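# Move tablecloth from side table to big table

## Task

Using six arms whose feet sit on the big table top (scene frame, metres, heading measured counter-clockwise from +x: arm1 at x=-0.87 y=+0.65 z=+0.72 heading -90; arm2 at x=-0.87 y=-0.65 z=+0.72 heading +90; arm3 at x=+0.00 y=+0.65 z=+0.72 heading -90; arm4 at x=+0.00 y=-0.65 z=+0.72 heading +90; arm5 at x=+0.87 y=+0.65 z=+0.72 heading -90; arm6 at x=+0.87 y=-0.65 z=+0.72 heading +90), remove the tablecloth from the side table and lay it on the big table with no part of it draping past the big table's edge. Every item that was standing on the side table must finish upright on the side table's now uncovered surface, close to its starting spot. At the end all grippers must be open and the arms withdrawn, and the result must hold without any robot supporting it. Knocking a rigid object over or out of the work area fails the job.

## Robot and tools

Robot team: six identical i2rt Big YAM arms named arm1 to arm6. Each has six revolute joints, a two-finger gripper and a wrist camera (armN_cam_wrist). Two fixed room cameras, cam_high and cam_low, watch the scene. With joints 1 and 6 at zero and the hand level and pointing ahead, the wrist camera rides above the hand looking toward the fingertips. Reach is roughly 1.0 m from the joint 1 axis.

Frame: one shared scene frame, origin on the floor, +z up. Feet positions are listed in the task; arms 1, 3, 5 face -y and arms 2, 4, 6 face +y. The hand point is midway between the fingertips; its z axis runs along the fingers and the fingers close along its y axis. No tool takes Cartesian poses; all motion is given in joint space.

execute_actions: argument actions is a list with zero or one element. That element is an object keyed by arm name; each arm entry holds joints, an object mapping joint names to absolute targets (not offsets from the current value). Arms and joints may be omitted, but an omitted joint can keep pushing toward an earlier target. Keys and units: joint1_rad (-2.879 to 2.879, turns the arm about its foot, positive counter-clockwise seen from above, zero unfolds along the foot's heading); joint2_rad (0 to 3.141, shoulder; zero has the upper arm lying back roughly level, increasing lifts it up then forward); joint3_rad (0 to 3.019, elbow; zero folds the forearm onto the upper arm, increasing opens it); joint4_rad (-1.692 to 1.57, hand pitch, positive tips fingers up); joint5_rad (-1.57 to 1.57, sideways hand swing, positive toward the arm's right); joint6_rad (-2.094 to 2.094, hand roll, positive clockwise seen from behind); gripper_m (0 to 0.093, fingertip gap in metres). Done tolerances are ±0.045, ±0.14, ±0.09, ±0.055, ±0.03, ±0.035 rad and ±0.003 m respectively. All commanded motions start at once and finish independently; joints move at different speeds, so the hand can sweep a wide path. An action runs at most 15 s. An unknown key or out-of-range number rejects the whole call with nothing moving. The optional cameras list picks which images return (names above or all; omitted or null gives all; [] gives none). An empty actions list just reports state and pictures; the pictures line gives image order.

wait: seconds from 0 to 10; commands nothing new, returns the same report.

zoom_image: camera plus region [x0, y0, x1, y1] in pixels of that camera's latest full image, top-left origin, at most 504 by 504. Wrist images are 504x504 fisheye; room images are 896x504.

finished_scene: scene number (1 or 2). Ends the scene irreversibly and reports success; the next scene's task then appears. Answering without any tool call ends every remaining scene.

Reading results: joint_status gives how each commanded motion ended. off_target: stopped short and may still push. contact_stop or time_out: the joint now holds where it stopped, except that after time_out a joint can keep a target (its old one, or one capped at 0.375, 0.375, 0.113, 0.225, 0.075, 0.3 rad from its position for joints 1 to 6) and keep pushing, resuming motion if freed; on_its_own lists such joints, and held at there means the held target, not the actual position. Sending a joint its reported position relieves the push. A line saying joint command not followed, usually with a cause, means the self/inter-arm clearance check blocked that arm's joint targets (gripper targets still execute); blocked joints show not_followed and may be retried automatically each action until valid targets arrive. Tiny target changes may not move a joint, and a loaded joint sags. The report never says two arms touch.

Hazards: arms do not stop on contact and can push hard. A hard squeeze between two robots fails and ends the run; the clearance check can be late and ignores fingers, gripper housings and wrist cameras. Objects touching robots do not count. Prolonged pushing or holding heats motors: MOTOR HOT appears at 85 °C; at 100 °C an OVER-TEMPERATURE FAULT drops that arm until cooled, and its unfinished keys read limit_stop_at_motor_heat (resend targets afterwards). After any stop in a call, later motion calls in the same reply are skipped. The simulation runs while you think, with the robot holding its last command. Avoid drops, slips, slams, tipping or pushing rigid items off the work area; cloth may be dragged freely.

Cameras: calibration is given per camera in OpenCV form (K, distortion D, T_world_to_cam mapping scene to camera frame, pos_world). Room cameras may be off by up to about 2.3 degrees and 9 mm; wrist camera poses derive from reported joints and inherit their errors.

Each tool is called after "Call:" by a JSON object that holds its "fn" and its "kwargs", one argument or row to a line.

## Session

Call:
{"fn": "execute_actions", "kwargs": {
  "actions": []
}}

Scene clock: 0.00 s.
arm1.joint_positions: joint1_rad=-0.004 joint2_rad=+0.449 joint3_rad=+1.464 joint4_rad=-1.529 joint5_rad=+0.007 joint6_rad=-0.001 gripper_m=+0.094
arm1.joint_status: not commanded
arm1.hand: x=-0.8647 y=+0.5264 z=+1.2846 quat_wxyz=(-0.358, -0.602, -0.618, +0.358) (m; scene frame)
arm2.joint_positions: joint1_rad=+0.004 joint2_rad=+0.434 joint3_rad=+1.455 joint4_rad=-1.541 joint5_rad=-0.006 joint6_rad=+0.006 gripper_m=+0.095
arm2.joint_status: not commanded
arm2.hand: x=-0.8808 y=-0.5336 z=+1.3617 quat_wxyz=(-0.356, +0.616, -0.605, -0.356) (m; scene frame)
arm3.joint_positions: joint1_rad=+0.017 joint2_rad=+0.431 joint3_rad=+1.452 joint4_rad=-1.544 joint5_rad=+0.010 joint6_rad=+0.006 gripper_m=+0.095
arm3.joint_status: not commanded
arm3.hand: x=-0.0090 y=+0.5403 z=+1.3402 quat_wxyz=(-0.352, -0.624, -0.594, +0.365) (m; scene frame)
arm4.joint_positions: joint1_rad=-0.001 joint2_rad=+0.448 joint3_rad=+1.481 joint4_rad=-1.520 joint5_rad=+0.008 joint6_rad=-0.010 gripper_m=+0.095
arm4.joint_status: not commanded
arm4.hand: x=+0.0030 y=-0.5262 z=+1.3410 quat_wxyz=(-0.361, +0.615, -0.597, -0.367) (m; scene frame)
arm5.joint_positions: joint1_rad=+0.016 joint2_rad=+0.439 joint3_rad=+1.471 joint4_rad=-1.520 joint5_rad=+0.015 joint6_rad=+0.001 gripper_m=+0.094
arm5.joint_status: not commanded
arm5.hand: x=+0.8635 y=+0.5385 z=+1.3777 quat_wxyz=(-0.358, -0.616, -0.589, +0.380) (m; scene frame)
arm6.joint_positions: joint1_rad=-0.003 joint2_rad=+0.426 joint3_rad=+1.455 joint4_rad=-1.543 joint5_rad=+0.006 joint6_rad=+0.017 gripper_m=+0.095
arm6.joint_status: not commanded
arm6.hand: x=+0.8627 y=-0.5374 z=+1.3102 quat_wxyz=(-0.358, +0.611, -0.608, -0.359) (m; scene frame)
pictures: arm1_cam_wrist, arm2_cam_wrist, arm3_cam_wrist, arm4_cam_wrist, arm5_cam_wrist, arm6_cam_wrist, cam_high, cam_low
Images, in order (width x height): arm1_cam_wrist 504x504, arm2_cam_wrist 504x504, arm3_cam_wrist 504x504, arm4_cam_wrist 504x504, arm5_cam_wrist 504x504, arm6_cam_wrist 504x504, cam_high 896x504, cam_low 896x504.

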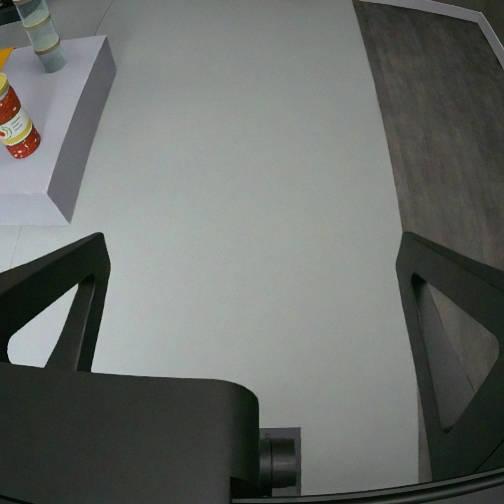

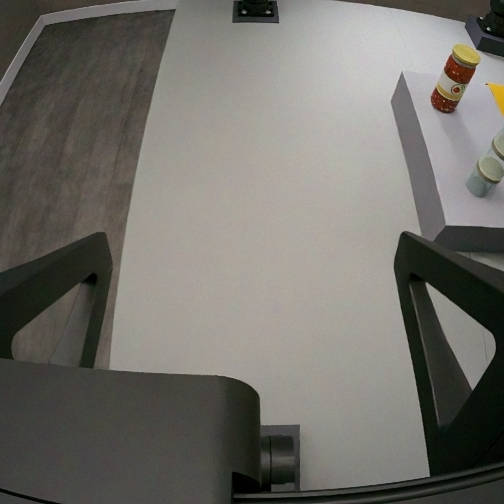

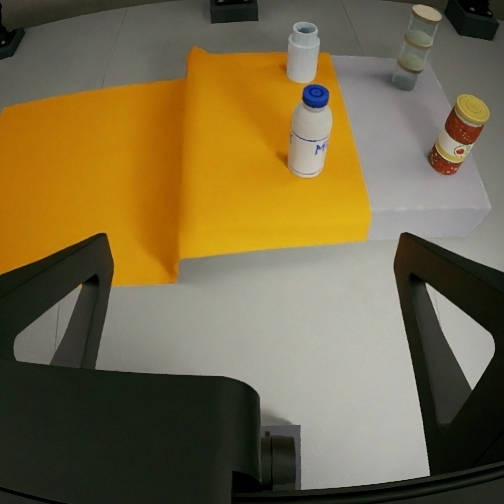

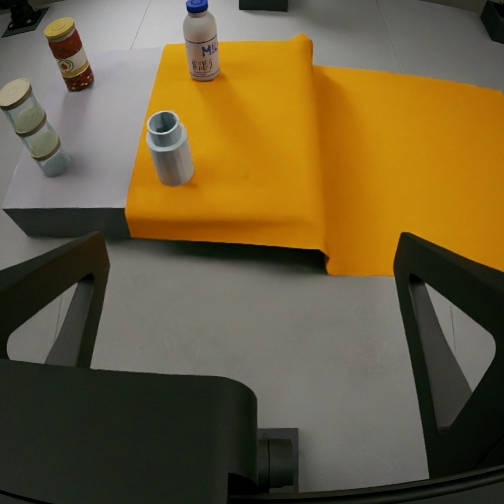

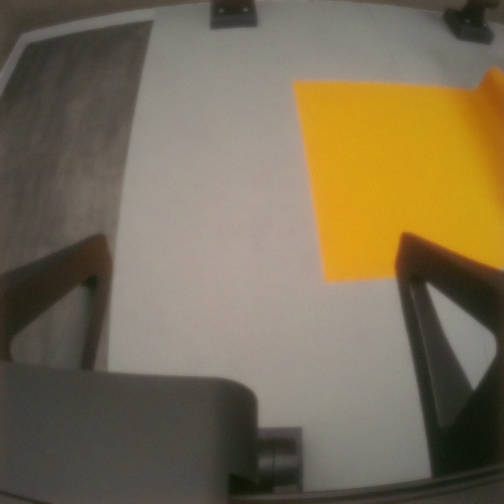

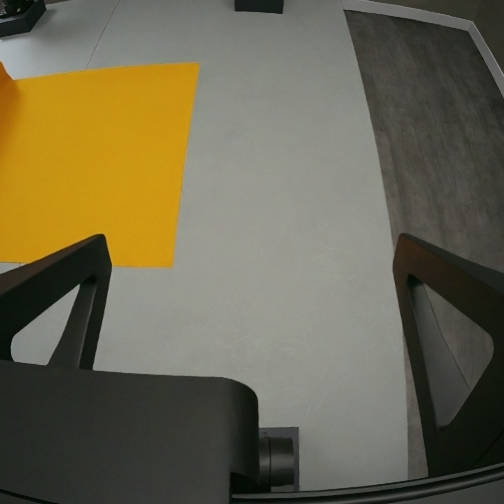

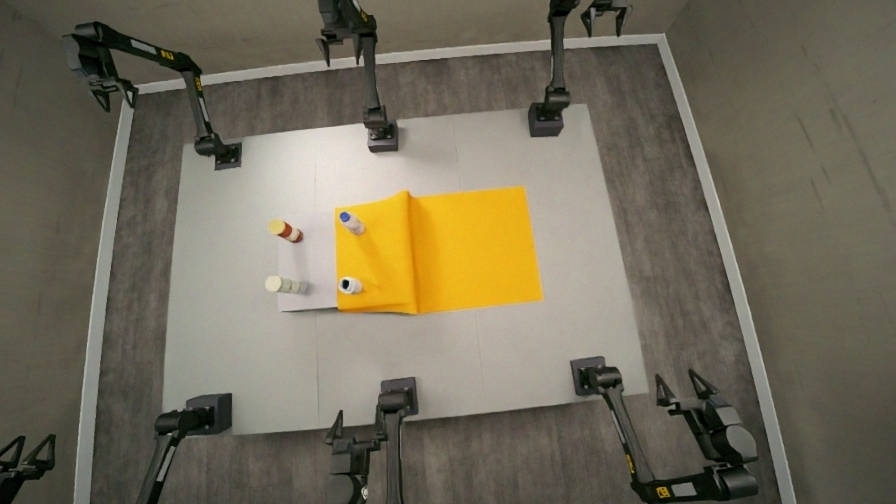

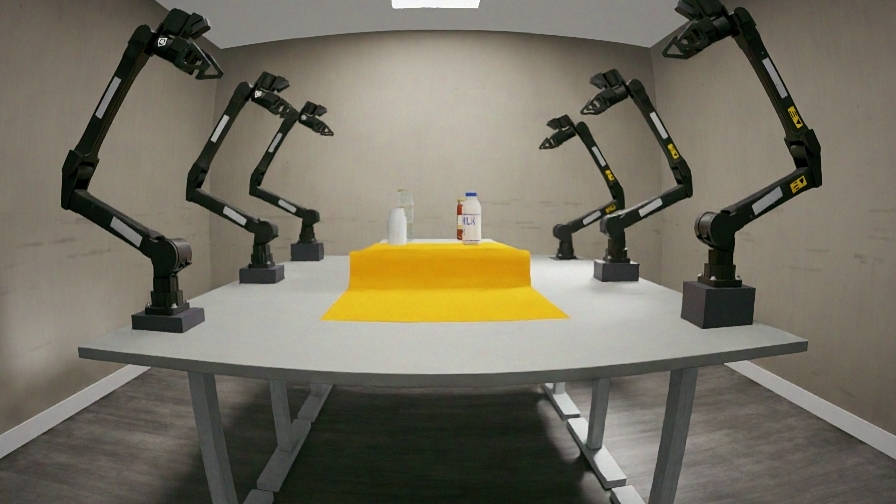

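Call:
{"fn": "zoom_image", "kwargs": {
  "camera": "cam_high",
  "region": [240, 170, 560, 330]
}}

Call:
{"fn": "zoom_image", "kwargs": {
  "camera": "cam_low",
  "region": [320, 170, 580, 330]
}}

Call:
{"fn": "execute_actions", "kwargs": {
  "actions": [
    {"arm1":{"joints":{"joint4_rad":-0.5}},"arm2":{"joints":{"joint3_rad":0.8}},"arm5":{"joints":{"joint2_rad":1.3}},"arm6":{"joints":{"joint2_rad":1.3,"joint3_rad":0.9,"joint4_rad":-1.1}},"arm3":{"joints":{"joint2_rad":1.2,"joint3_rad":1.2,"joint4_rad":-1.5}},"arm4":{"joints":{"joint2_rad":1.0,"joint3_rad":1.0,"joint4_rad":-1.0}}}
  ],
  "cameras": ["arm3_cam_wrist","arm4_cam_wrist","cam_low"]
}}

Region (240, 170, 560, 330) of cam_high's 896x504 image, scaled by 1.575, with more detail than that image has.

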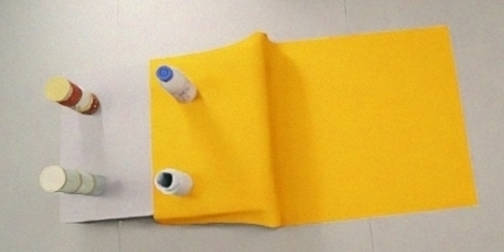

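Region (320, 170, 580, 330) of cam_low's 896x504 image, scaled by 1.938, with more detail than that image has; it fills the top 310 rows of this view, and the rest is white.

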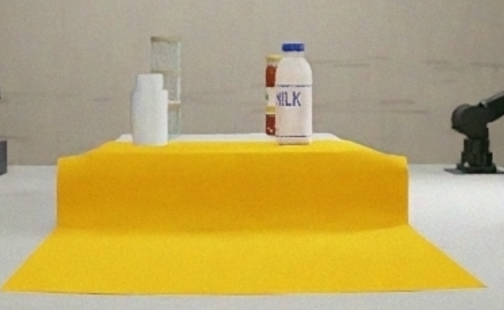

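Scene clock: 15.63 s.
arm1.joint_positions: joint1_rad=-0.004 joint2_rad=+0.449 joint3_rad=+1.464 joint4_rad=-0.519 joint5_rad=+0.007 joint6_rad=-0.001 gripper_m=+0.094
arm1.joint_status: all done
arm1.hand: x=-0.8630 y=+0.5250 z=+1.5227 quat_wxyz=(-0.613, -0.356, -0.365, +0.603) (m; scene frame)
arm2.joint_positions: joint1_rad=+0.004 joint2_rad=+0.434 joint3_rad=+0.797 joint4_rad=-1.540 joint5_rad=-0.006 joint6_rad=+0.006 gripper_m=+0.095
arm2.joint_status: all done
arm2.hand: x=-0.8766 y=-0.4936 z=+1.0672 quat_wxyz=(-0.143, +0.697, -0.689, -0.138) (m; scene frame)
arm3.joint_positions: joint1_rad=+0.017 joint2_rad=+1.192 joint3_rad=+1.196 joint4_rad=-1.509 joint5_rad=+0.010 joint6_rad=+0.006 gripper_m=+0.095
arm3.joint_status: all done
arm3.hand: x=-0.0150 y=+0.3116 z=+1.0543 quat_wxyz=(-0.027, -0.720, -0.692, +0.031) (m; scene frame)
arm4.joint_positions: joint1_rad=-0.001 joint2_rad=+1.004 joint3_rad=+0.982 joint4_rad=-1.015 joint5_rad=+0.008 joint6_rad=-0.010 gripper_m=+0.095
arm4.joint_status: all done
arm4.hand: x=-0.0069 y=-0.2670 z=+1.0386 quat_wxyz=(-0.184, +0.694, -0.670, -0.188) (m; scene frame)
arm5.joint_positions: joint1_rad=+0.016 joint2_rad=+1.311 joint3_rad=+1.473 joint4_rad=-1.520 joint5_rad=+0.015 joint6_rad=+0.001 gripper_m=+0.094
arm5.joint_status: all done
arm5.hand: x=+0.8528 y=+0.2371 z=+1.1526 quat_wxyz=(-0.074, -0.715, -0.689, +0.088) (m; scene frame)
arm6.joint_positions: joint1_rad=-0.003 joint2_rad=+1.283 joint3_rad=+0.870 joint4_rad=-1.111 joint5_rad=+0.006 joint6_rad=+0.017 gripper_m=+0.095
arm6.joint_status: all done
arm6.hand: x=+0.8641 y=-0.3098 z=+0.8706 quat_wxyz=(-0.025, +0.707, -0.707, -0.013) (m; scene frame)
pictures: arm3_cam_wrist, arm4_cam_wrist, cam_low
camera_calibration (this result's frames):
arm3_cam_wrist: T_world_to_cam=[[-0.999485, 0.0305264, 0.00990062, -0.0370988], [0.0312272, 0.853993, 0.519347, -0.810182], [0.00739872, 0.519389, -0.854506, 0.860664], [0, 0, 0, 1]] pos_world=[-0.0181478, 0.246002, 1.15658]
arm4_cam_wrist: T_world_to_cam=[[0.9993, 0.0373979, 0.000061973, 0.018244], [0.0372499, -0.995489, 0.0872531, -0.35417], [0.00332478, -0.0871898, -0.996186, 1.13673], [0, 0, 0, 1]] pos_world=[-0.0088178, -0.254143, 1.1633]
Images, in order (width x height): arm3_cam_wrist 504x504, arm4_cam_wrist 504x504, cam_low 896x504.

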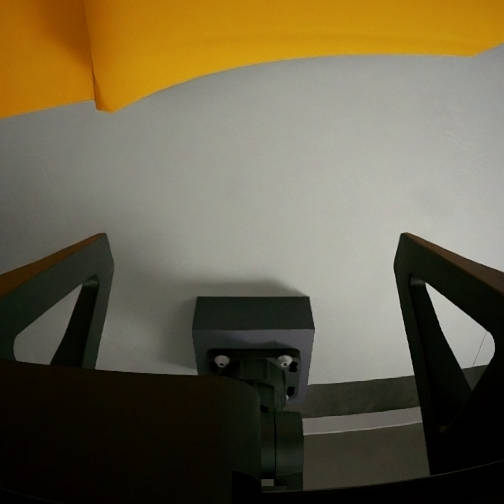

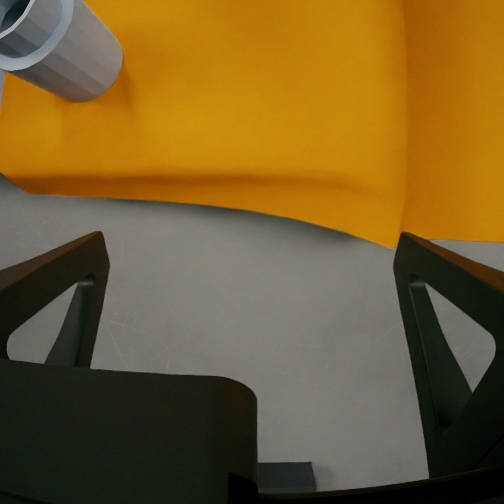

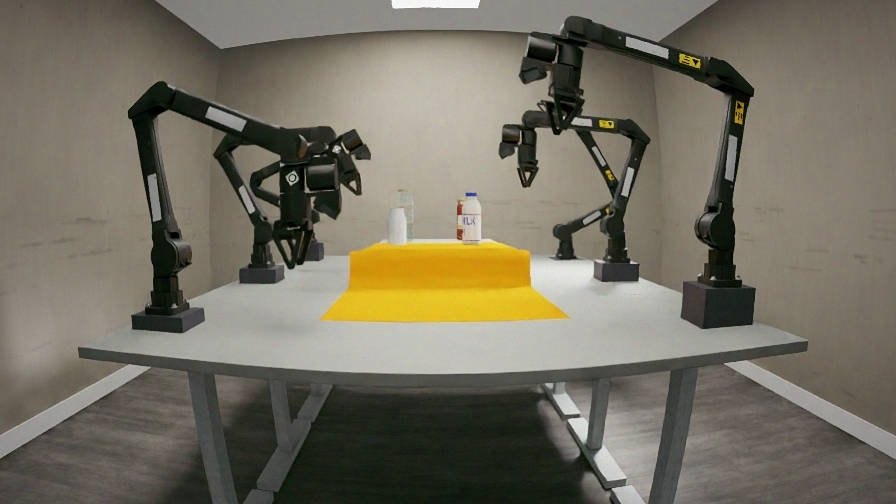

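Call:
{"fn": "execute_actions", "kwargs": {
  "actions": [
    {"arm3":{"joints":{"joint1_rad":-0.168,"joint2_rad":1.4,"joint3_rad":1.728,"joint4_rad":-1.505}},"arm4":{"joints":{"joint1_rad":0.252,"joint2_rad":1.35,"joint3_rad":1.66,"joint4_rad":-1.441}},"arm5":{"joints":{"joint1_rad":-1.049,"joint2_rad":1.7,"joint3_rad":2.35,"joint4_rad":-1.141,"joint6_rad":2.0}},"arm6":{"joints":{"joint1_rad":1.079,"joint2_rad":1.55,"joint3_rad":2.516,"joint4_rad":-1.299,"joint6_rad":-2.0}}}
  ],
  "cameras": []
}}

Call:
{"fn": "execute_actions", "kwargs": {
  "actions": [
    {"arm3":{"joints":{"joint2_rad":1.673}},"arm4":{"joints":{"joint2_rad":1.669}},"arm5":{"joints":{"joint2_rad":2.409}},"arm6":{"joints":{"joint2_rad":2.417}}}
  ],
  "cameras": ["arm3_cam_wrist","arm4_cam_wrist","arm5_cam_wrist","arm6_cam_wrist","cam_high","cam_low"]
}}

Scene clock: 138.00 s.
arm1.joint_positions: joint1_rad=-0.004 joint2_rad=+0.449 joint3_rad=+1.464 joint4_rad=-0.519 joint5_rad=+0.007 joint6_rad=-0.001 gripper_m=+0.094
arm1.joint_status: not commanded
arm1.hand: x=-0.8630 y=+0.5250 z=+1.5227 quat_wxyz=(-0.613, -0.356, -0.365, +0.603) (m; scene frame)
arm2.joint_positions: joint1_rad=+0.004 joint2_rad=+0.434 joint3_rad=+0.797 joint4_rad=-1.540 joint5_rad=-0.006 joint6_rad=+0.006 gripper_m=+0.095
arm2.joint_status: not commanded
arm2.hand: x=-0.8766 y=-0.4936 z=+1.0672 quat_wxyz=(-0.143, +0.697, -0.689, -0.138) (m; scene frame)
arm3.joint_positions: joint1_rad=-0.173 joint2_rad=+1.404 joint3_rad=+1.678 joint4_rad=-1.509 joint5_rad=+0.010 joint6_rad=+0.006 gripper_m=+0.095
arm3.joint_status: all done
arm3.hand: x=-0.1091 y=+0.1938 z=+1.1786 quat_wxyz=(-0.109, -0.772, -0.611, +0.137) (m; scene frame)
arm4.joint_positions: joint1_rad=+0.253 joint2_rad=+1.343 joint3_rad=+1.625 joint4_rad=-1.431 joint5_rad=+0.008 joint6_rad=-0.010 gripper_m=+0.095
arm4.joint_status: all done
arm4.hand: x=-0.1259 y=-0.1973 z=+1.1698 quat_wxyz=(-0.127, +0.784, -0.584, -0.167) (m; scene frame)
arm5.joint_positions: joint1_rad=-1.056 joint2_rad=+1.696 joint3_rad=+2.320 joint4_rad=-1.157 joint5_rad=+0.018 joint6_rad=+1.986 gripper_m=+0.094
arm5.joint_status: all done
arm5.hand: x=+0.2801 y=+0.3689 z=+1.4113 quat_wxyz=(-0.469, -0.622, +0.603, +0.171) (m; scene frame)
arm6.joint_positions: joint1_rad=+1.080 joint2_rad=+1.544 joint3_rad=+2.490 joint4_rad=-1.293 joint5_rad=+0.004 joint6_rad=-1.990 gripper_m=+0.095
arm6.joint_status: all done
arm6.hand: x=+0.3850 y=-0.4118 z=+1.4871 quat_wxyz=(-0.541, +0.593, +0.567, -0.185) (m; scene frame)
pictures: none
No camera images: the call's "cameras" was empty. Leave "cameras" out to get every camera's image.

Scene clock: 139.87 s.
arm1.joint_positions: joint1_rad=-0.004 joint2_rad=+0.449 joint3_rad=+1.464 joint4_rad=-0.519 joint5_rad=+0.007 joint6_rad=-0.001 gripper_m=+0.094
arm1.joint_status: not commanded
arm1.hand: x=-0.8630 y=+0.5250 z=+1.5227 quat_wxyz=(-0.613, -0.356, -0.365, +0.603) (m; scene frame)
arm2.joint_positions: joint1_rad=+0.004 joint2_rad=+0.434 joint3_rad=+0.797 joint4_rad=-1.540 joint5_rad=-0.006 joint6_rad=+0.006 gripper_m=+0.095
arm2.joint_status: not commanded
arm2.hand: x=-0.8766 y=-0.4936 z=+1.0672 quat_wxyz=(-0.143, +0.697, -0.689, -0.138) (m; scene frame)
arm3.joint_positions: joint1_rad=-0.173 joint2_rad=+1.700 joint3_rad=+1.689 joint4_rad=-1.509 joint5_rad=+0.010 joint6_rad=+0.006 gripper_m=+0.095
arm3.joint_status: all done
arm3.hand: x=-0.1211 y=+0.1354 z=+1.0407 quat_wxyz=(-0.020, -0.783, -0.621, +0.026) (m; scene frame)
arm4.joint_positions: joint1_rad=+0.253 joint2_rad=+1.675 joint3_rad=+1.636 joint4_rad=-1.433 joint5_rad=+0.008 joint6_rad=-0.010 gripper_m=+0.095
arm4.joint_status: all done
arm4.hand: x=-0.1452 y=-0.1356 z=+1.0134 quat_wxyz=(-0.030, +0.801, -0.596, -0.040) (m; scene frame)
arm5.joint_positions: joint1_rad=-1.056 joint2_rad=+2.400 joint3_rad=+2.306 joint4_rad=-1.151 joint5_rad=+0.017 joint6_rad=+1.987 gripper_m=+0.094
arm5.joint_status: all done
arm5.hand: x=+0.1476 y=+0.2941 z=+0.8844 quat_wxyz=(-0.156, -0.712, +0.682, +0.058) (m; scene frame)
arm6.joint_positions: joint1_rad=+1.080 joint2_rad=+2.450 joint3_rad=+2.469 joint4_rad=-1.297 joint5_rad=+0.004 joint6_rad=-1.991 gripper_m=+0.095
arm6.joint_status: all done
arm6.hand: x=+0.1476 y=-0.2830 z=+0.8398 quat_wxyz=(-0.137, +0.717, +0.683, -0.040) (m; scene frame)
pictures: arm3_cam_wrist, arm4_cam_wrist, arm5_cam_wrist, arm6_cam_wrist, cam_high, cam_low
camera_calibration (this result's frames):
arm3_cam_wrist: T_world_to_cam=[[-0.975904, 0.21809, 0.0069524, -0.15711], [0.188171, 0.825037, 0.532828, -0.640382], [0.110469, 0.521297, -0.846195, 0.944965], [0, 0, 0, 1]] pos_world=[-0.137212, 0.0699957, 1.14193]
arm4_cam_wrist: T_world_to_cam=[[0.95704, 0.289924, -0.00423967, 0.184071], [0.253558, -0.829726, 0.497256, -0.577637], [0.140649, -0.476969, -0.867594, 0.960276], [0, 0, 0, 1]] pos_world=[-0.16476, -0.0746257, 1.12114]
arm5_cam_wrist: T_world_to_cam=[[0.956642, 0.00814381, -0.291153, 0.111666], [0.209724, -0.712921, 0.669149, -0.404055], [-0.20212, -0.701197, -0.683718, 0.963286], [0, 0, 0, 1]] pos_world=[0.172615, 0.386485, 0.961501]
arm6_cam_wrist: T_world_to_cam=[[-0.970098, 0.020606, 0.241836, -0.0571129], [0.182422, 0.719142, 0.67049, -0.383671], [-0.160098, 0.694558, -0.701397, 0.933567], [0, 0, 0, 1]] pos_world=[0.164048, -0.371325, 0.925861]
Images, in order (width x height): arm3_cam_wrist 504x504, arm4_cam_wrist 504x504, arm5_cam_wrist 504x504, arm6_cam_wrist 504x504, cam_high 896x504, cam_low 896x504.

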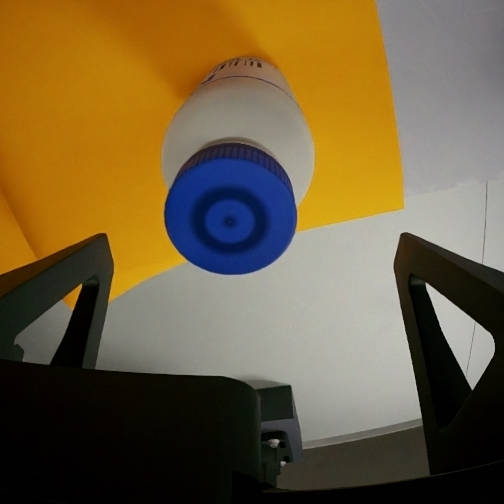

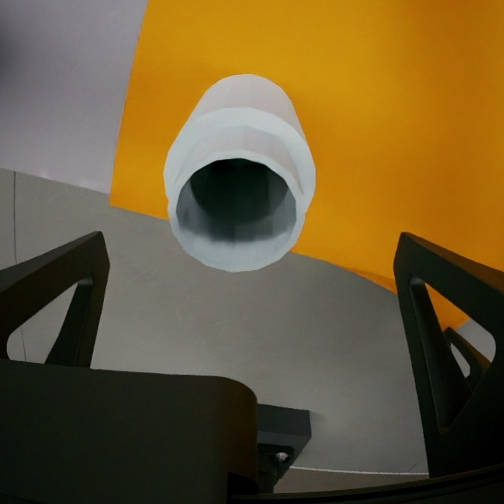

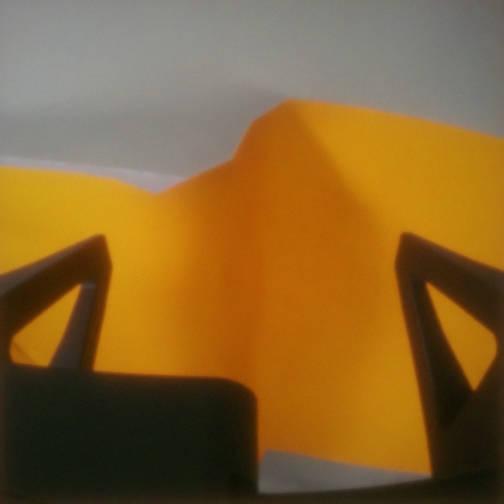

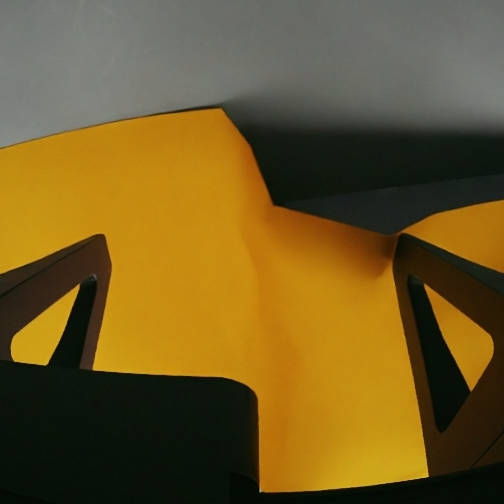

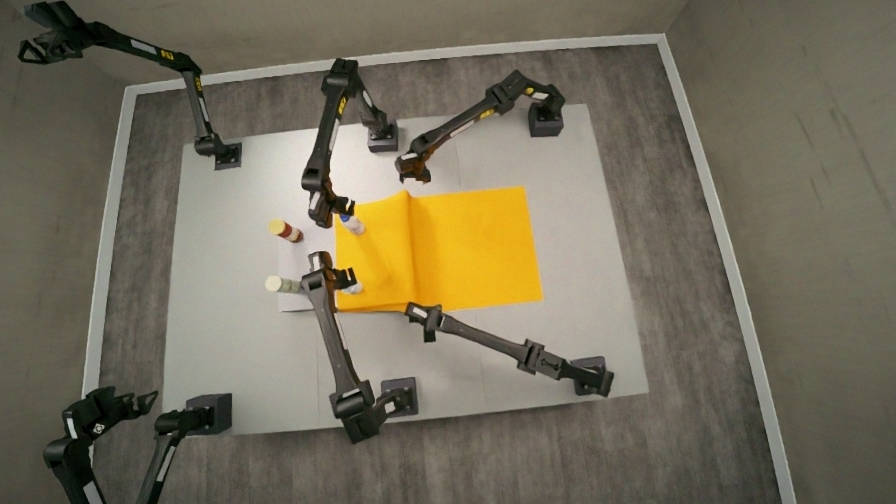

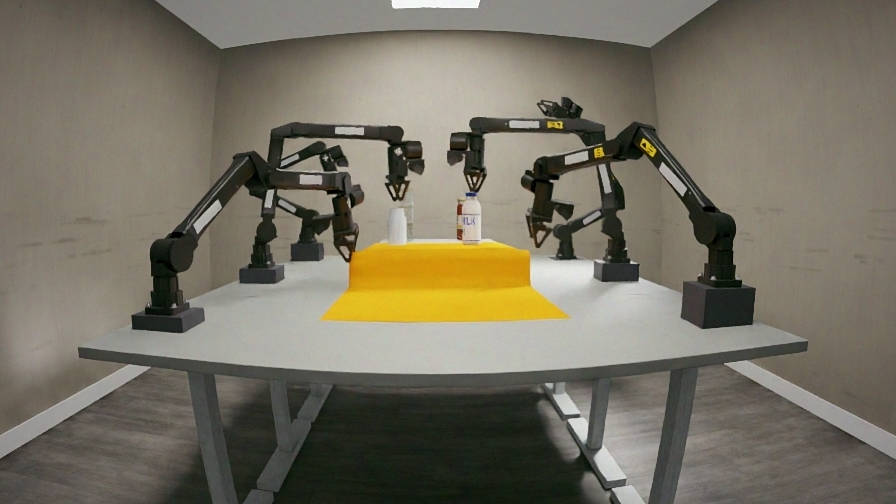

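Call:
{"fn": "zoom_image", "kwargs": {
  "camera": "cam_low",
  "region": [320, 130, 580, 290]
}}

Call:
{"fn": "zoom_image", "kwargs": {
  "camera": "cam_high",
  "region": [260, 140, 500, 350]
}}

Region (320, 130, 580, 290) of cam_low's 896x504 image, scaled by 1.938, with more detail than that image has; it fills the top 310 rows of this view, and the rest is white.

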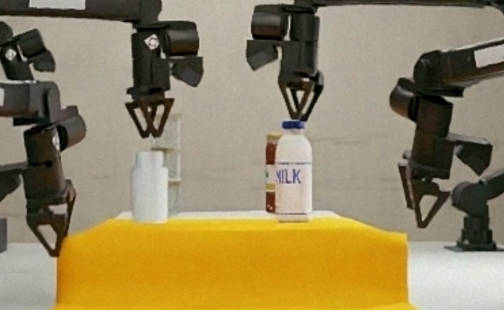

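Region (260, 140, 500, 350) of cam_high's 896x504 image, scaled by 2.100, with more detail than that image has; it fills the top 441 rows of this view, and the rest is white.

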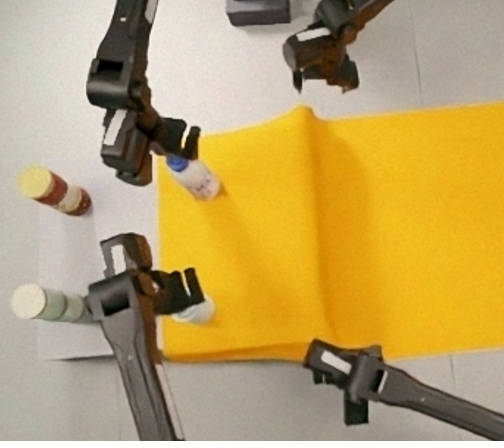

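Call:
{"fn": "execute_actions", "kwargs": {
  "actions": [
    {"arm3":{"joints":{"joint1_rad":-0.155,"joint2_rad":1.735,"joint3_rad":1.737}},"arm4":{"joints":{"joint1_rad":0.265,"joint2_rad":1.74,"joint3_rad":1.625}},"arm5":{"joints":{"joint1_rad":-1.037,"joint2_rad":2.58,"joint3_rad":2.40,"joint4_rad":-1.01}},"arm6":{"joints":{"joint2_rad":2.505,"joint4_rad":-1.20}}}
  ],
  "cameras": ["arm3_cam_wrist","arm4_cam_wrist","arm5_cam_wrist","arm6_cam_wrist","cam_low"]
}}

Call:
{"fn": "zoom_image", "kwargs": {
  "camera": "cam_low",
  "region": [320, 150, 580, 310]
}}

Scene clock: 195.10 s.
arm1.joint_positions: joint1_rad=-0.004 joint2_rad=+0.449 joint3_rad=+1.464 joint4_rad=-0.519 joint5_rad=+0.007 joint6_rad=-0.001 gripper_m=+0.094
arm1.joint_status: not commanded
arm1.hand: x=-0.8630 y=+0.5250 z=+1.5227 quat_wxyz=(-0.613, -0.356, -0.365, +0.603) (m; scene frame)
arm2.joint_positions: joint1_rad=+0.004 joint2_rad=+0.434 joint3_rad=+0.797 joint4_rad=-1.540 joint5_rad=-0.006 joint6_rad=+0.006 gripper_m=+0.095
arm2.joint_status: not commanded
arm2.hand: x=-0.8766 y=-0.4936 z=+1.0672 quat_wxyz=(-0.143, +0.697, -0.689, -0.138) (m; scene frame)
arm3.joint_positions: joint1_rad=-0.170 joint2_rad=+1.717 joint3_rad=+1.689 joint4_rad=-1.509 joint5_rad=+0.010 joint6_rad=+0.006 gripper_m=+0.095
arm3.joint_status: all done
arm3.hand: x=-0.1201 y=+0.1330 z=+1.0319 quat_wxyz=(-0.015, -0.782, -0.622, +0.020) (m; scene frame)
arm4.joint_positions: joint1_rad=+0.253 joint2_rad=+1.730 joint3_rad=+1.626 joint4_rad=-1.433 joint5_rad=+0.008 joint6_rad=-0.010 gripper_m=+0.095
arm4.joint_status: all done
arm4.hand: x=-0.1462 y=-0.1332 z=+0.9816 quat_wxyz=(-0.010, +0.803, -0.596, -0.014) (m; scene frame)
arm5.joint_positions: joint1_rad=-1.044 joint2_rad=+2.595 joint3_rad=+2.366 joint4_rad=-1.027 joint5_rad=+0.017 joint6_rad=+1.988 gripper_m=+0.094
arm5.joint_status: all done
arm5.hand: x=+0.1318 y=+0.2725 z=+0.7660 quat_wxyz=(-0.151, -0.716, +0.679, +0.055) (m; scene frame)
arm6.joint_positions: joint1_rad=+1.080 joint2_rad=+2.488 joint3_rad=+2.469 joint4_rad=-1.213 joint5_rad=+0.004 joint6_rad=-1.991 gripper_m=+0.095
arm6.joint_status: all done
arm6.hand: x=+0.1321 y=-0.2748 z=+0.8156 quat_wxyz=(-0.158, +0.714, +0.680, -0.048) (m; scene frame)
pictures: arm3_cam_wrist, arm4_cam_wrist, arm5_cam_wrist, arm6_cam_wrist, cam_low
camera_calibration (this result's frames):
arm3_cam_wrist: T_world_to_cam=[[-0.97654, 0.215225, 0.00693963, -0.155236], [0.183847, 0.816524, 0.547255, -0.648253], [0.112117, 0.535693, -0.836937, 0.927414], [0, 0, 0, 1]] pos_world=[-0.136393, 0.0659156, 1.13202]
arm4_cam_wrist: T_world_to_cam=[[0.956965, 0.290161, -0.00499726, 0.184941], [0.244629, -0.797297, 0.551792, -0.610115], [0.156124, -0.529268, -0.833967, 0.896211], [0, 0, 0, 1]] pos_world=[-0.16765, -0.0657698, 1.08499]
arm5_cam_wrist: T_world_to_cam=[[0.959425, 0.0207402, -0.281201, 0.081061], [0.211234, -0.713475, 0.668082, -0.3361], [-0.186774, -0.700374, -0.688906, 0.865757], [0, 0, 0, 1]] pos_world=[0.154925, 0.364874, 0.843762]
arm6_cam_wrist: T_world_to_cam=[[-0.959424, 0.0146817, 0.281585, -0.101916], [0.209562, 0.705277, 0.67725, -0.383448], [-0.188653, 0.70878, -0.679736, 0.898508], [0, 0, 0, 1]] pos_world=[0.152081, -0.36491, 0.899137]
Images, in order (width x height): arm3_cam_wrist 504x504, arm4_cam_wrist 504x504, arm5_cam_wrist 504x504, arm6_cam_wrist 504x504, cam_low 896x504.

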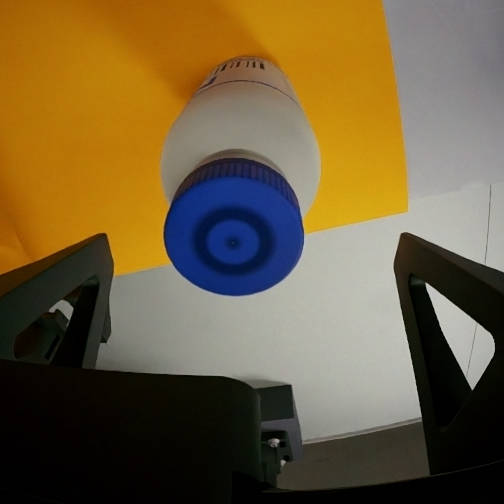

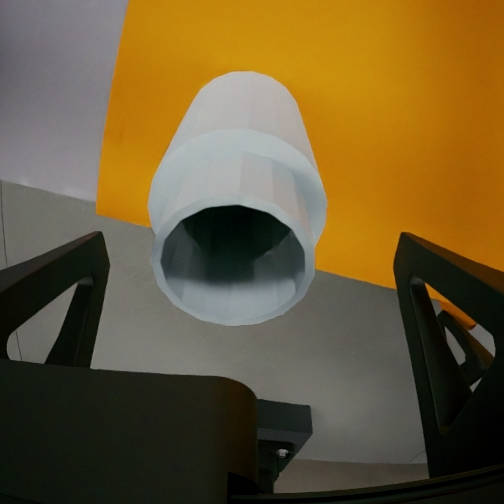

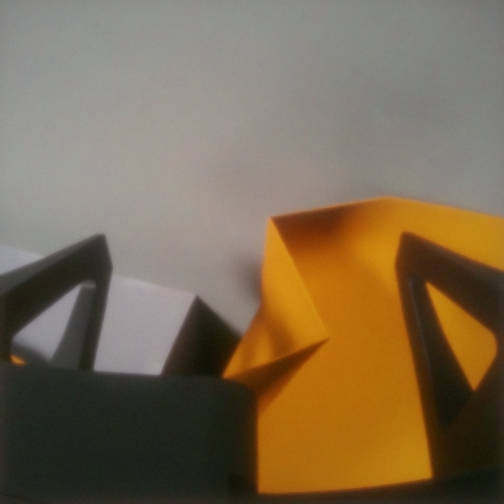

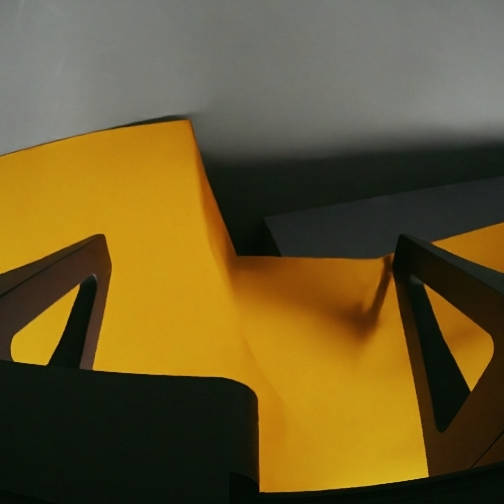

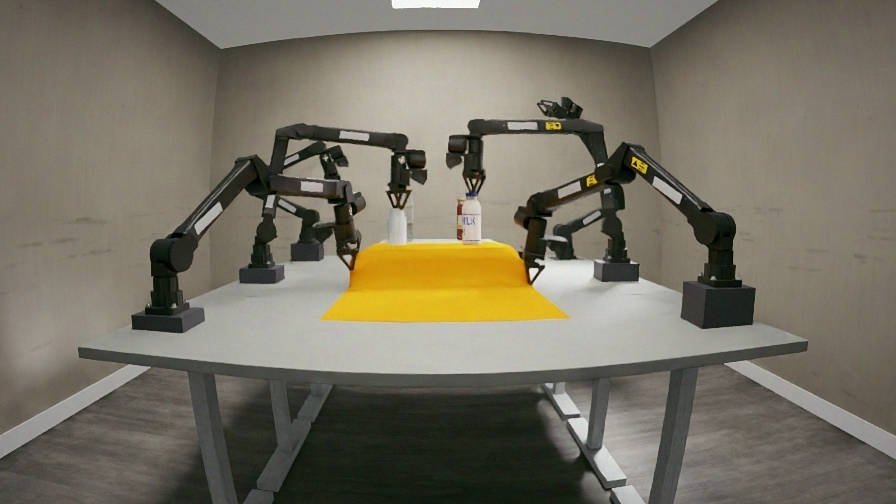

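Region (320, 150, 580, 310) of cam_low's 896x504 image, scaled by 1.938, with more detail than that image has; it fills the top 310 rows of this view, and the rest is white.

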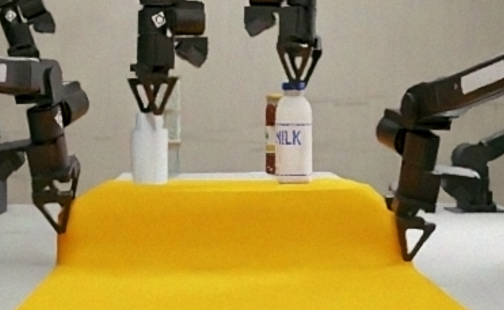

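Call:
{"fn": "execute_actions", "kwargs": {
  "actions": [
    {"arm3":{"joints":{"joint2_rad":1.775,"joint4_rad":-1.465}},"arm4":{"joints":{"joint2_rad":1.79}},"arm5":{"joints":{"gripper_m":0.0}},"arm6":{"joints":{"joint1_rad":1.055,"joint2_rad":2.56}}}
  ],
  "cameras": ["arm3_cam_wrist","arm4_cam_wrist","arm5_cam_wrist","arm6_cam_wrist","cam_low"]
}}

Call:
{"fn": "zoom_image", "kwargs": {
  "camera": "cam_low",
  "region": [320, 150, 580, 310]
}}

Scene clock: 202.53 s.
arm1.joint_positions: joint1_rad=-0.004 joint2_rad=+0.449 joint3_rad=+1.464 joint4_rad=-0.519 joint5_rad=+0.007 joint6_rad=-0.001 gripper_m=+0.094
arm1.joint_status: not commanded
arm1.hand: x=-0.8630 y=+0.5250 z=+1.5227 quat_wxyz=(-0.613, -0.356, -0.365, +0.603) (m; scene frame)
arm2.joint_positions: joint1_rad=+0.004 joint2_rad=+0.434 joint3_rad=+0.797 joint4_rad=-1.540 joint5_rad=-0.006 joint6_rad=+0.006 gripper_m=+0.095
arm2.joint_status: not commanded
arm2.hand: x=-0.8766 y=-0.4936 z=+1.0672 quat_wxyz=(-0.143, +0.697, -0.689, -0.138) (m; scene frame)
arm3.joint_positions: joint1_rad=-0.170 joint2_rad=+1.765 joint3_rad=+1.689 joint4_rad=-1.479 joint5_rad=+0.010 joint6_rad=+0.006 gripper_m=+0.095
arm3.joint_status: all done
arm3.hand: x=-0.1226 y=+0.1209 z=+1.0074 quat_wxyz=(-0.009, -0.782, -0.623, +0.013) (m; scene frame)
arm4.joint_positions: joint1_rad=+0.253 joint2_rad=+1.778 joint3_rad=+1.626 joint4_rad=-1.433 joint5_rad=+0.008 joint6_rad=-0.010 gripper_m=+0.095
arm4.joint_status: all done
arm4.hand: x=-0.1473 y=-0.1302 z=+0.9565 quat_wxyz=(+0.004, +0.803, -0.596, +0.005) (m; scene frame)
arm5.joint_positions: joint1_rad=-1.043 joint2_rad=+2.585 joint3_rad=+2.366 joint4_rad=-1.027 joint5_rad=+0.016 joint6_rad=+1.993 gripper_m=+0.001
arm5.joint_status: all done
arm5.hand: x=+0.1304 y=+0.2714 z=+0.7744 quat_wxyz=(-0.156, -0.714, +0.680, +0.056) (m; scene frame)
arm6.joint_positions: joint1_rad=+1.067 joint2_rad=+2.549 joint3_rad=+2.471 joint4_rad=-1.211 joint5_rad=+0.004 joint6_rad=-1.992 gripper_m=+0.095
arm6.joint_status: all done
arm6.hand: x=+0.1413 y=-0.2673 z=+0.7678 quat_wxyz=(-0.132, +0.721, +0.679, -0.037) (m; scene frame)
pictures: arm3_cam_wrist, arm4_cam_wrist, arm5_cam_wrist, arm6_cam_wrist, cam_low
camera_calibration (this result's frames):
arm3_cam_wrist: T_world_to_cam=[[-0.9766, 0.214955, 0.00688062, -0.154811], [0.181552, 0.806846, 0.562172, -0.63858], [0.11529, 0.550267, -0.826991, 0.902249], [0, 0, 0, 1]] pos_world=[-0.139273, 0.0520365, 1.10621]
arm4_cam_wrist: T_world_to_cam=[[0.956917, 0.290309, -0.00557966, 0.18556], [0.237232, -0.770595, 0.591527, -0.629256], [0.167426, -0.567366, -0.806266, 0.847293], [0, 0, 0, 1]] pos_world=[-0.170144, -0.0580466, 1.0564]
arm5_cam_wrist: T_world_to_cam=[[0.957208, 0.0143877, -0.289042, 0.0928703], [0.213373, -0.709824, 0.671284, -0.345904], [-0.195511, -0.704232, -0.682519, 0.867709], [0, 0, 0, 1]] pos_world=[0.154557, 0.364201, 0.851272]
arm6_cam_wrist: T_world_to_cam=[[-0.972189, 0.0334077, 0.231803, -0.034654], [0.18422, 0.720234, 0.668824, -0.344232], [-0.144608, 0.692926, -0.706358, 0.872347], [0, 0, 0, 1]] pos_world=[0.155873, -0.355387, 0.854452]
Images, in order (width x height): arm3_cam_wrist 504x504, arm4_cam_wrist 504x504, arm5_cam_wrist 504x504, arm6_cam_wrist 504x504, cam_low 896x504.

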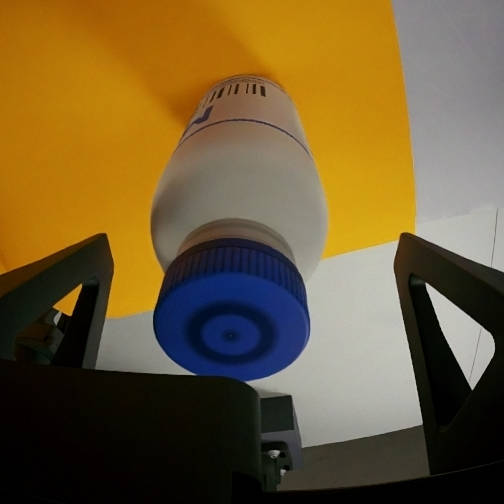

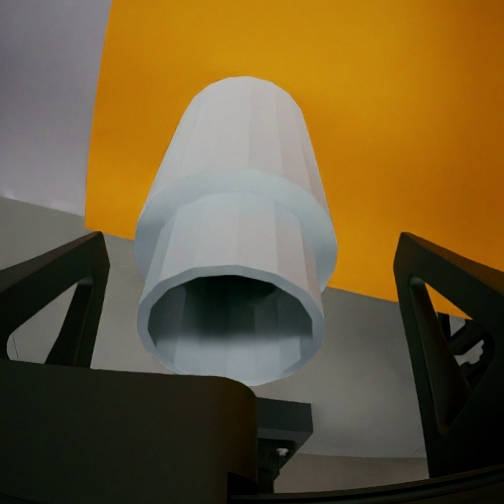

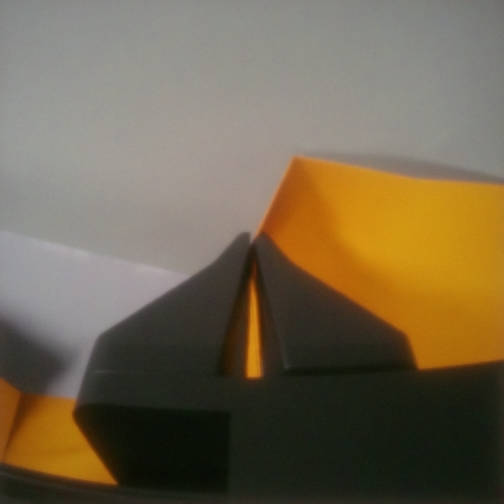

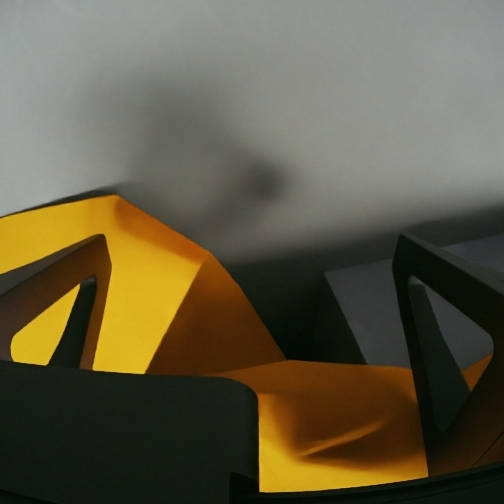

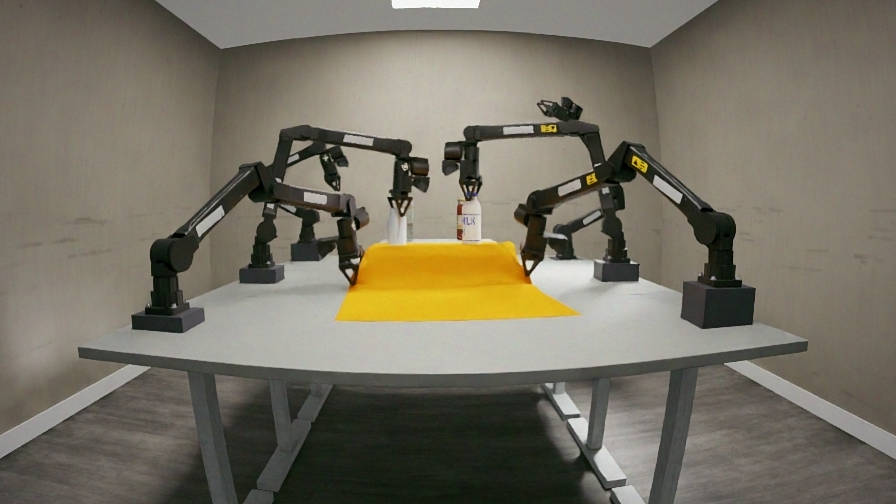

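Region (320, 150, 580, 310) of cam_low's 896x504 image, scaled by 1.938, with more detail than that image has; it fills the top 310 rows of this view, and the rest is white.

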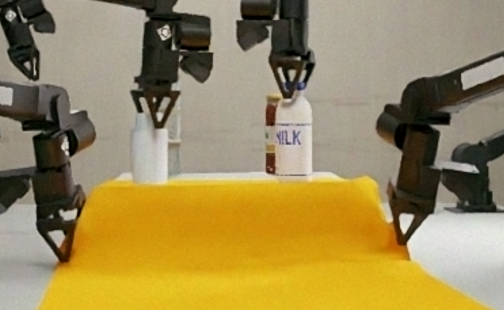

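Call:
{"fn": "execute_actions", "kwargs": {
  "actions": [
    {"arm3":{"joints":{"joint2_rad":1.735,"gripper_m":0.0}},"arm4":{"joints":{"gripper_m":0.0}},"arm6":{"joints":{"gripper_m":0.0}}}
  ],
  "cameras": ["arm3_cam_wrist","arm4_cam_wrist","arm6_cam_wrist","cam_low"]
}}

Call:
{"fn": "zoom_image", "kwargs": {
  "camera": "cam_low",
  "region": [320, 150, 580, 310]
}}

Scene clock: 213.23 s.
arm1.joint_positions: joint1_rad=-0.004 joint2_rad=+0.449 joint3_rad=+1.464 joint4_rad=-0.519 joint5_rad=+0.007 joint6_rad=-0.001 gripper_m=+0.094
arm1.joint_status: not commanded
arm1.hand: x=-0.8630 y=+0.5250 z=+1.5227 quat_wxyz=(-0.613, -0.356, -0.365, +0.603) (m; scene frame)
arm2.joint_positions: joint1_rad=+0.004 joint2_rad=+0.434 joint3_rad=+0.797 joint4_rad=-1.540 joint5_rad=-0.006 joint6_rad=+0.006 gripper_m=+0.095
arm2.joint_status: not commanded
arm2.hand: x=-0.8766 y=-0.4936 z=+1.0672 quat_wxyz=(-0.143, +0.697, -0.689, -0.138) (m; scene frame)
arm3.joint_positions: joint1_rad=-0.164 joint2_rad=+1.758 joint3_rad=+1.692 joint4_rad=-1.475 joint5_rad=+0.009 joint6_rad=+0.006 gripper_m=+0.038
arm3.joint_status: gripper_m off_target (ended at +0.038, target +0.000); the others done
arm3.hand: x=-0.1196 y=+0.1191 z=+1.0119 quat_wxyz=(-0.014, -0.781, -0.625, +0.017) (m; scene frame)
arm4.joint_positions: joint1_rad=+0.254 joint2_rad=+1.778 joint3_rad=+1.626 joint4_rad=-1.433 joint5_rad=+0.008 joint6_rad=-0.010 gripper_m=+0.049
arm4.joint_status: gripper_m off_target (ended at +0.049, target +0.000)
arm4.hand: x=-0.1477 y=-0.1304 z=+0.9565 quat_wxyz=(+0.004, +0.803, -0.596, +0.005) (m; scene frame)
arm5.joint_positions: joint1_rad=-1.043 joint2_rad=+2.585 joint3_rad=+2.366 joint4_rad=-1.027 joint5_rad=+0.016 joint6_rad=+1.993 gripper_m=+0.001
arm5.joint_status: not commanded
arm5.hand: x=+0.1304 y=+0.2714 z=+0.7744 quat_wxyz=(-0.156, -0.714, +0.680, +0.056) (m; scene frame)
arm6.joint_positions: joint1_rad=+1.066 joint2_rad=+2.549 joint3_rad=+2.474 joint4_rad=-1.211 joint5_rad=+0.006 joint6_rad=-1.994 gripper_m=+0.002
arm6.joint_status: all done
arm6.hand: x=+0.1414 y=-0.2655 z=+0.7692 quat_wxyz=(-0.133, +0.721, +0.679, -0.037) (m; scene frame)
pictures: arm3_cam_wrist, arm4_cam_wrist, arm6_cam_wrist, cam_low
camera_calibration (this result's frames):
arm3_cam_wrist: T_world_to_cam=[[-0.977794, 0.209496, 0.00548337, -0.149568], [0.177734, 0.815116, 0.551359, -0.630748], [0.111038, 0.54009, -0.83425, 0.914632], [0, 0, 0, 1]] pos_world=[-0.1357, 0.0514825, 1.11162]
arm4_cam_wrist: T_world_to_cam=[[0.956694, 0.291033, -0.00596051, 0.186463], [0.238033, -0.770356, 0.591517, -0.629092], [0.167559, -0.567319, -0.806271, 0.847328], [0, 0, 0, 1]] pos_world=[-0.170621, -0.0581859, 1.05641]
arm6_cam_wrist: T_world_to_cam=[[-0.971823, 0.0331636, 0.233366, -0.0363215], [0.185676, 0.717605, 0.671244, -0.349245], [-0.145204, 0.69566, -0.703543, 0.87071], [0, 0, 0, 1]] pos_world=[0.155979, -0.353894, 0.855486]
Images, in order (width x height): arm3_cam_wrist 504x504, arm4_cam_wrist 504x504, arm6_cam_wrist 504x504, cam_low 896x504.

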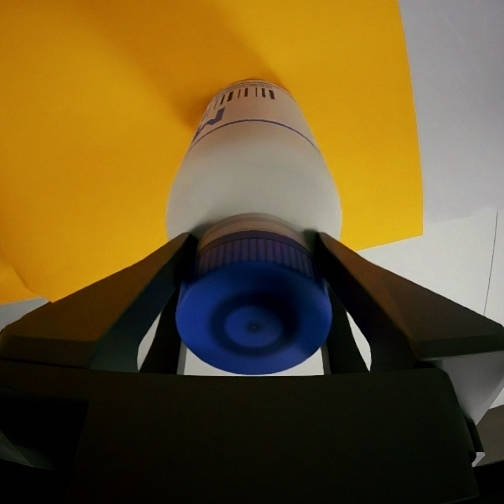

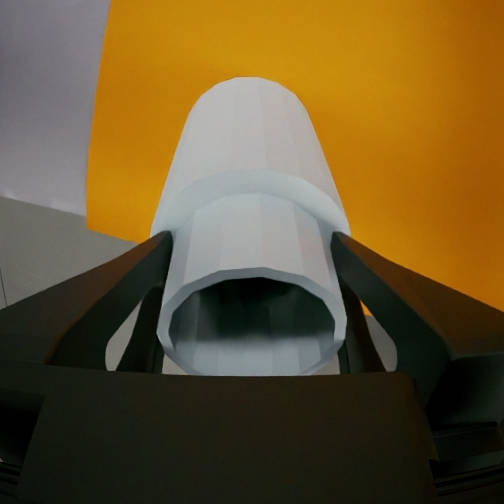

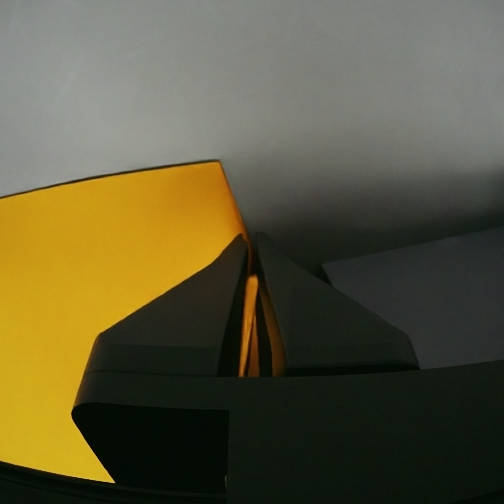

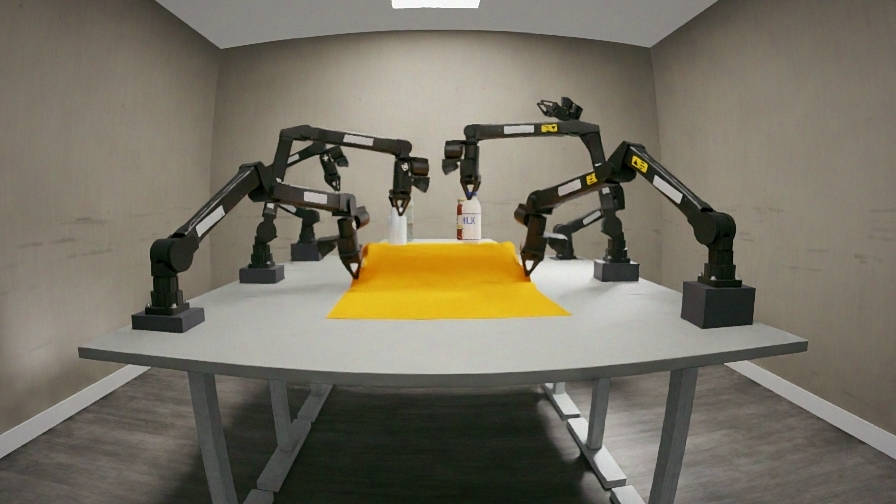

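Region (320, 150, 580, 310) of cam_low's 896x504 image, scaled by 1.938, with more detail than that image has; it fills the top 310 rows of this view, and the rest is white.

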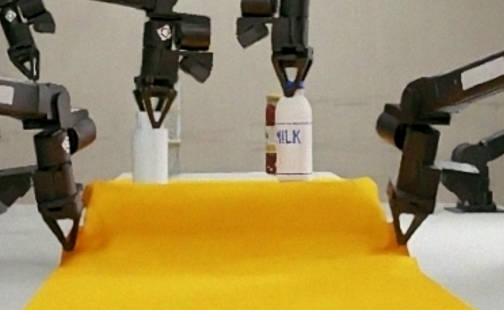

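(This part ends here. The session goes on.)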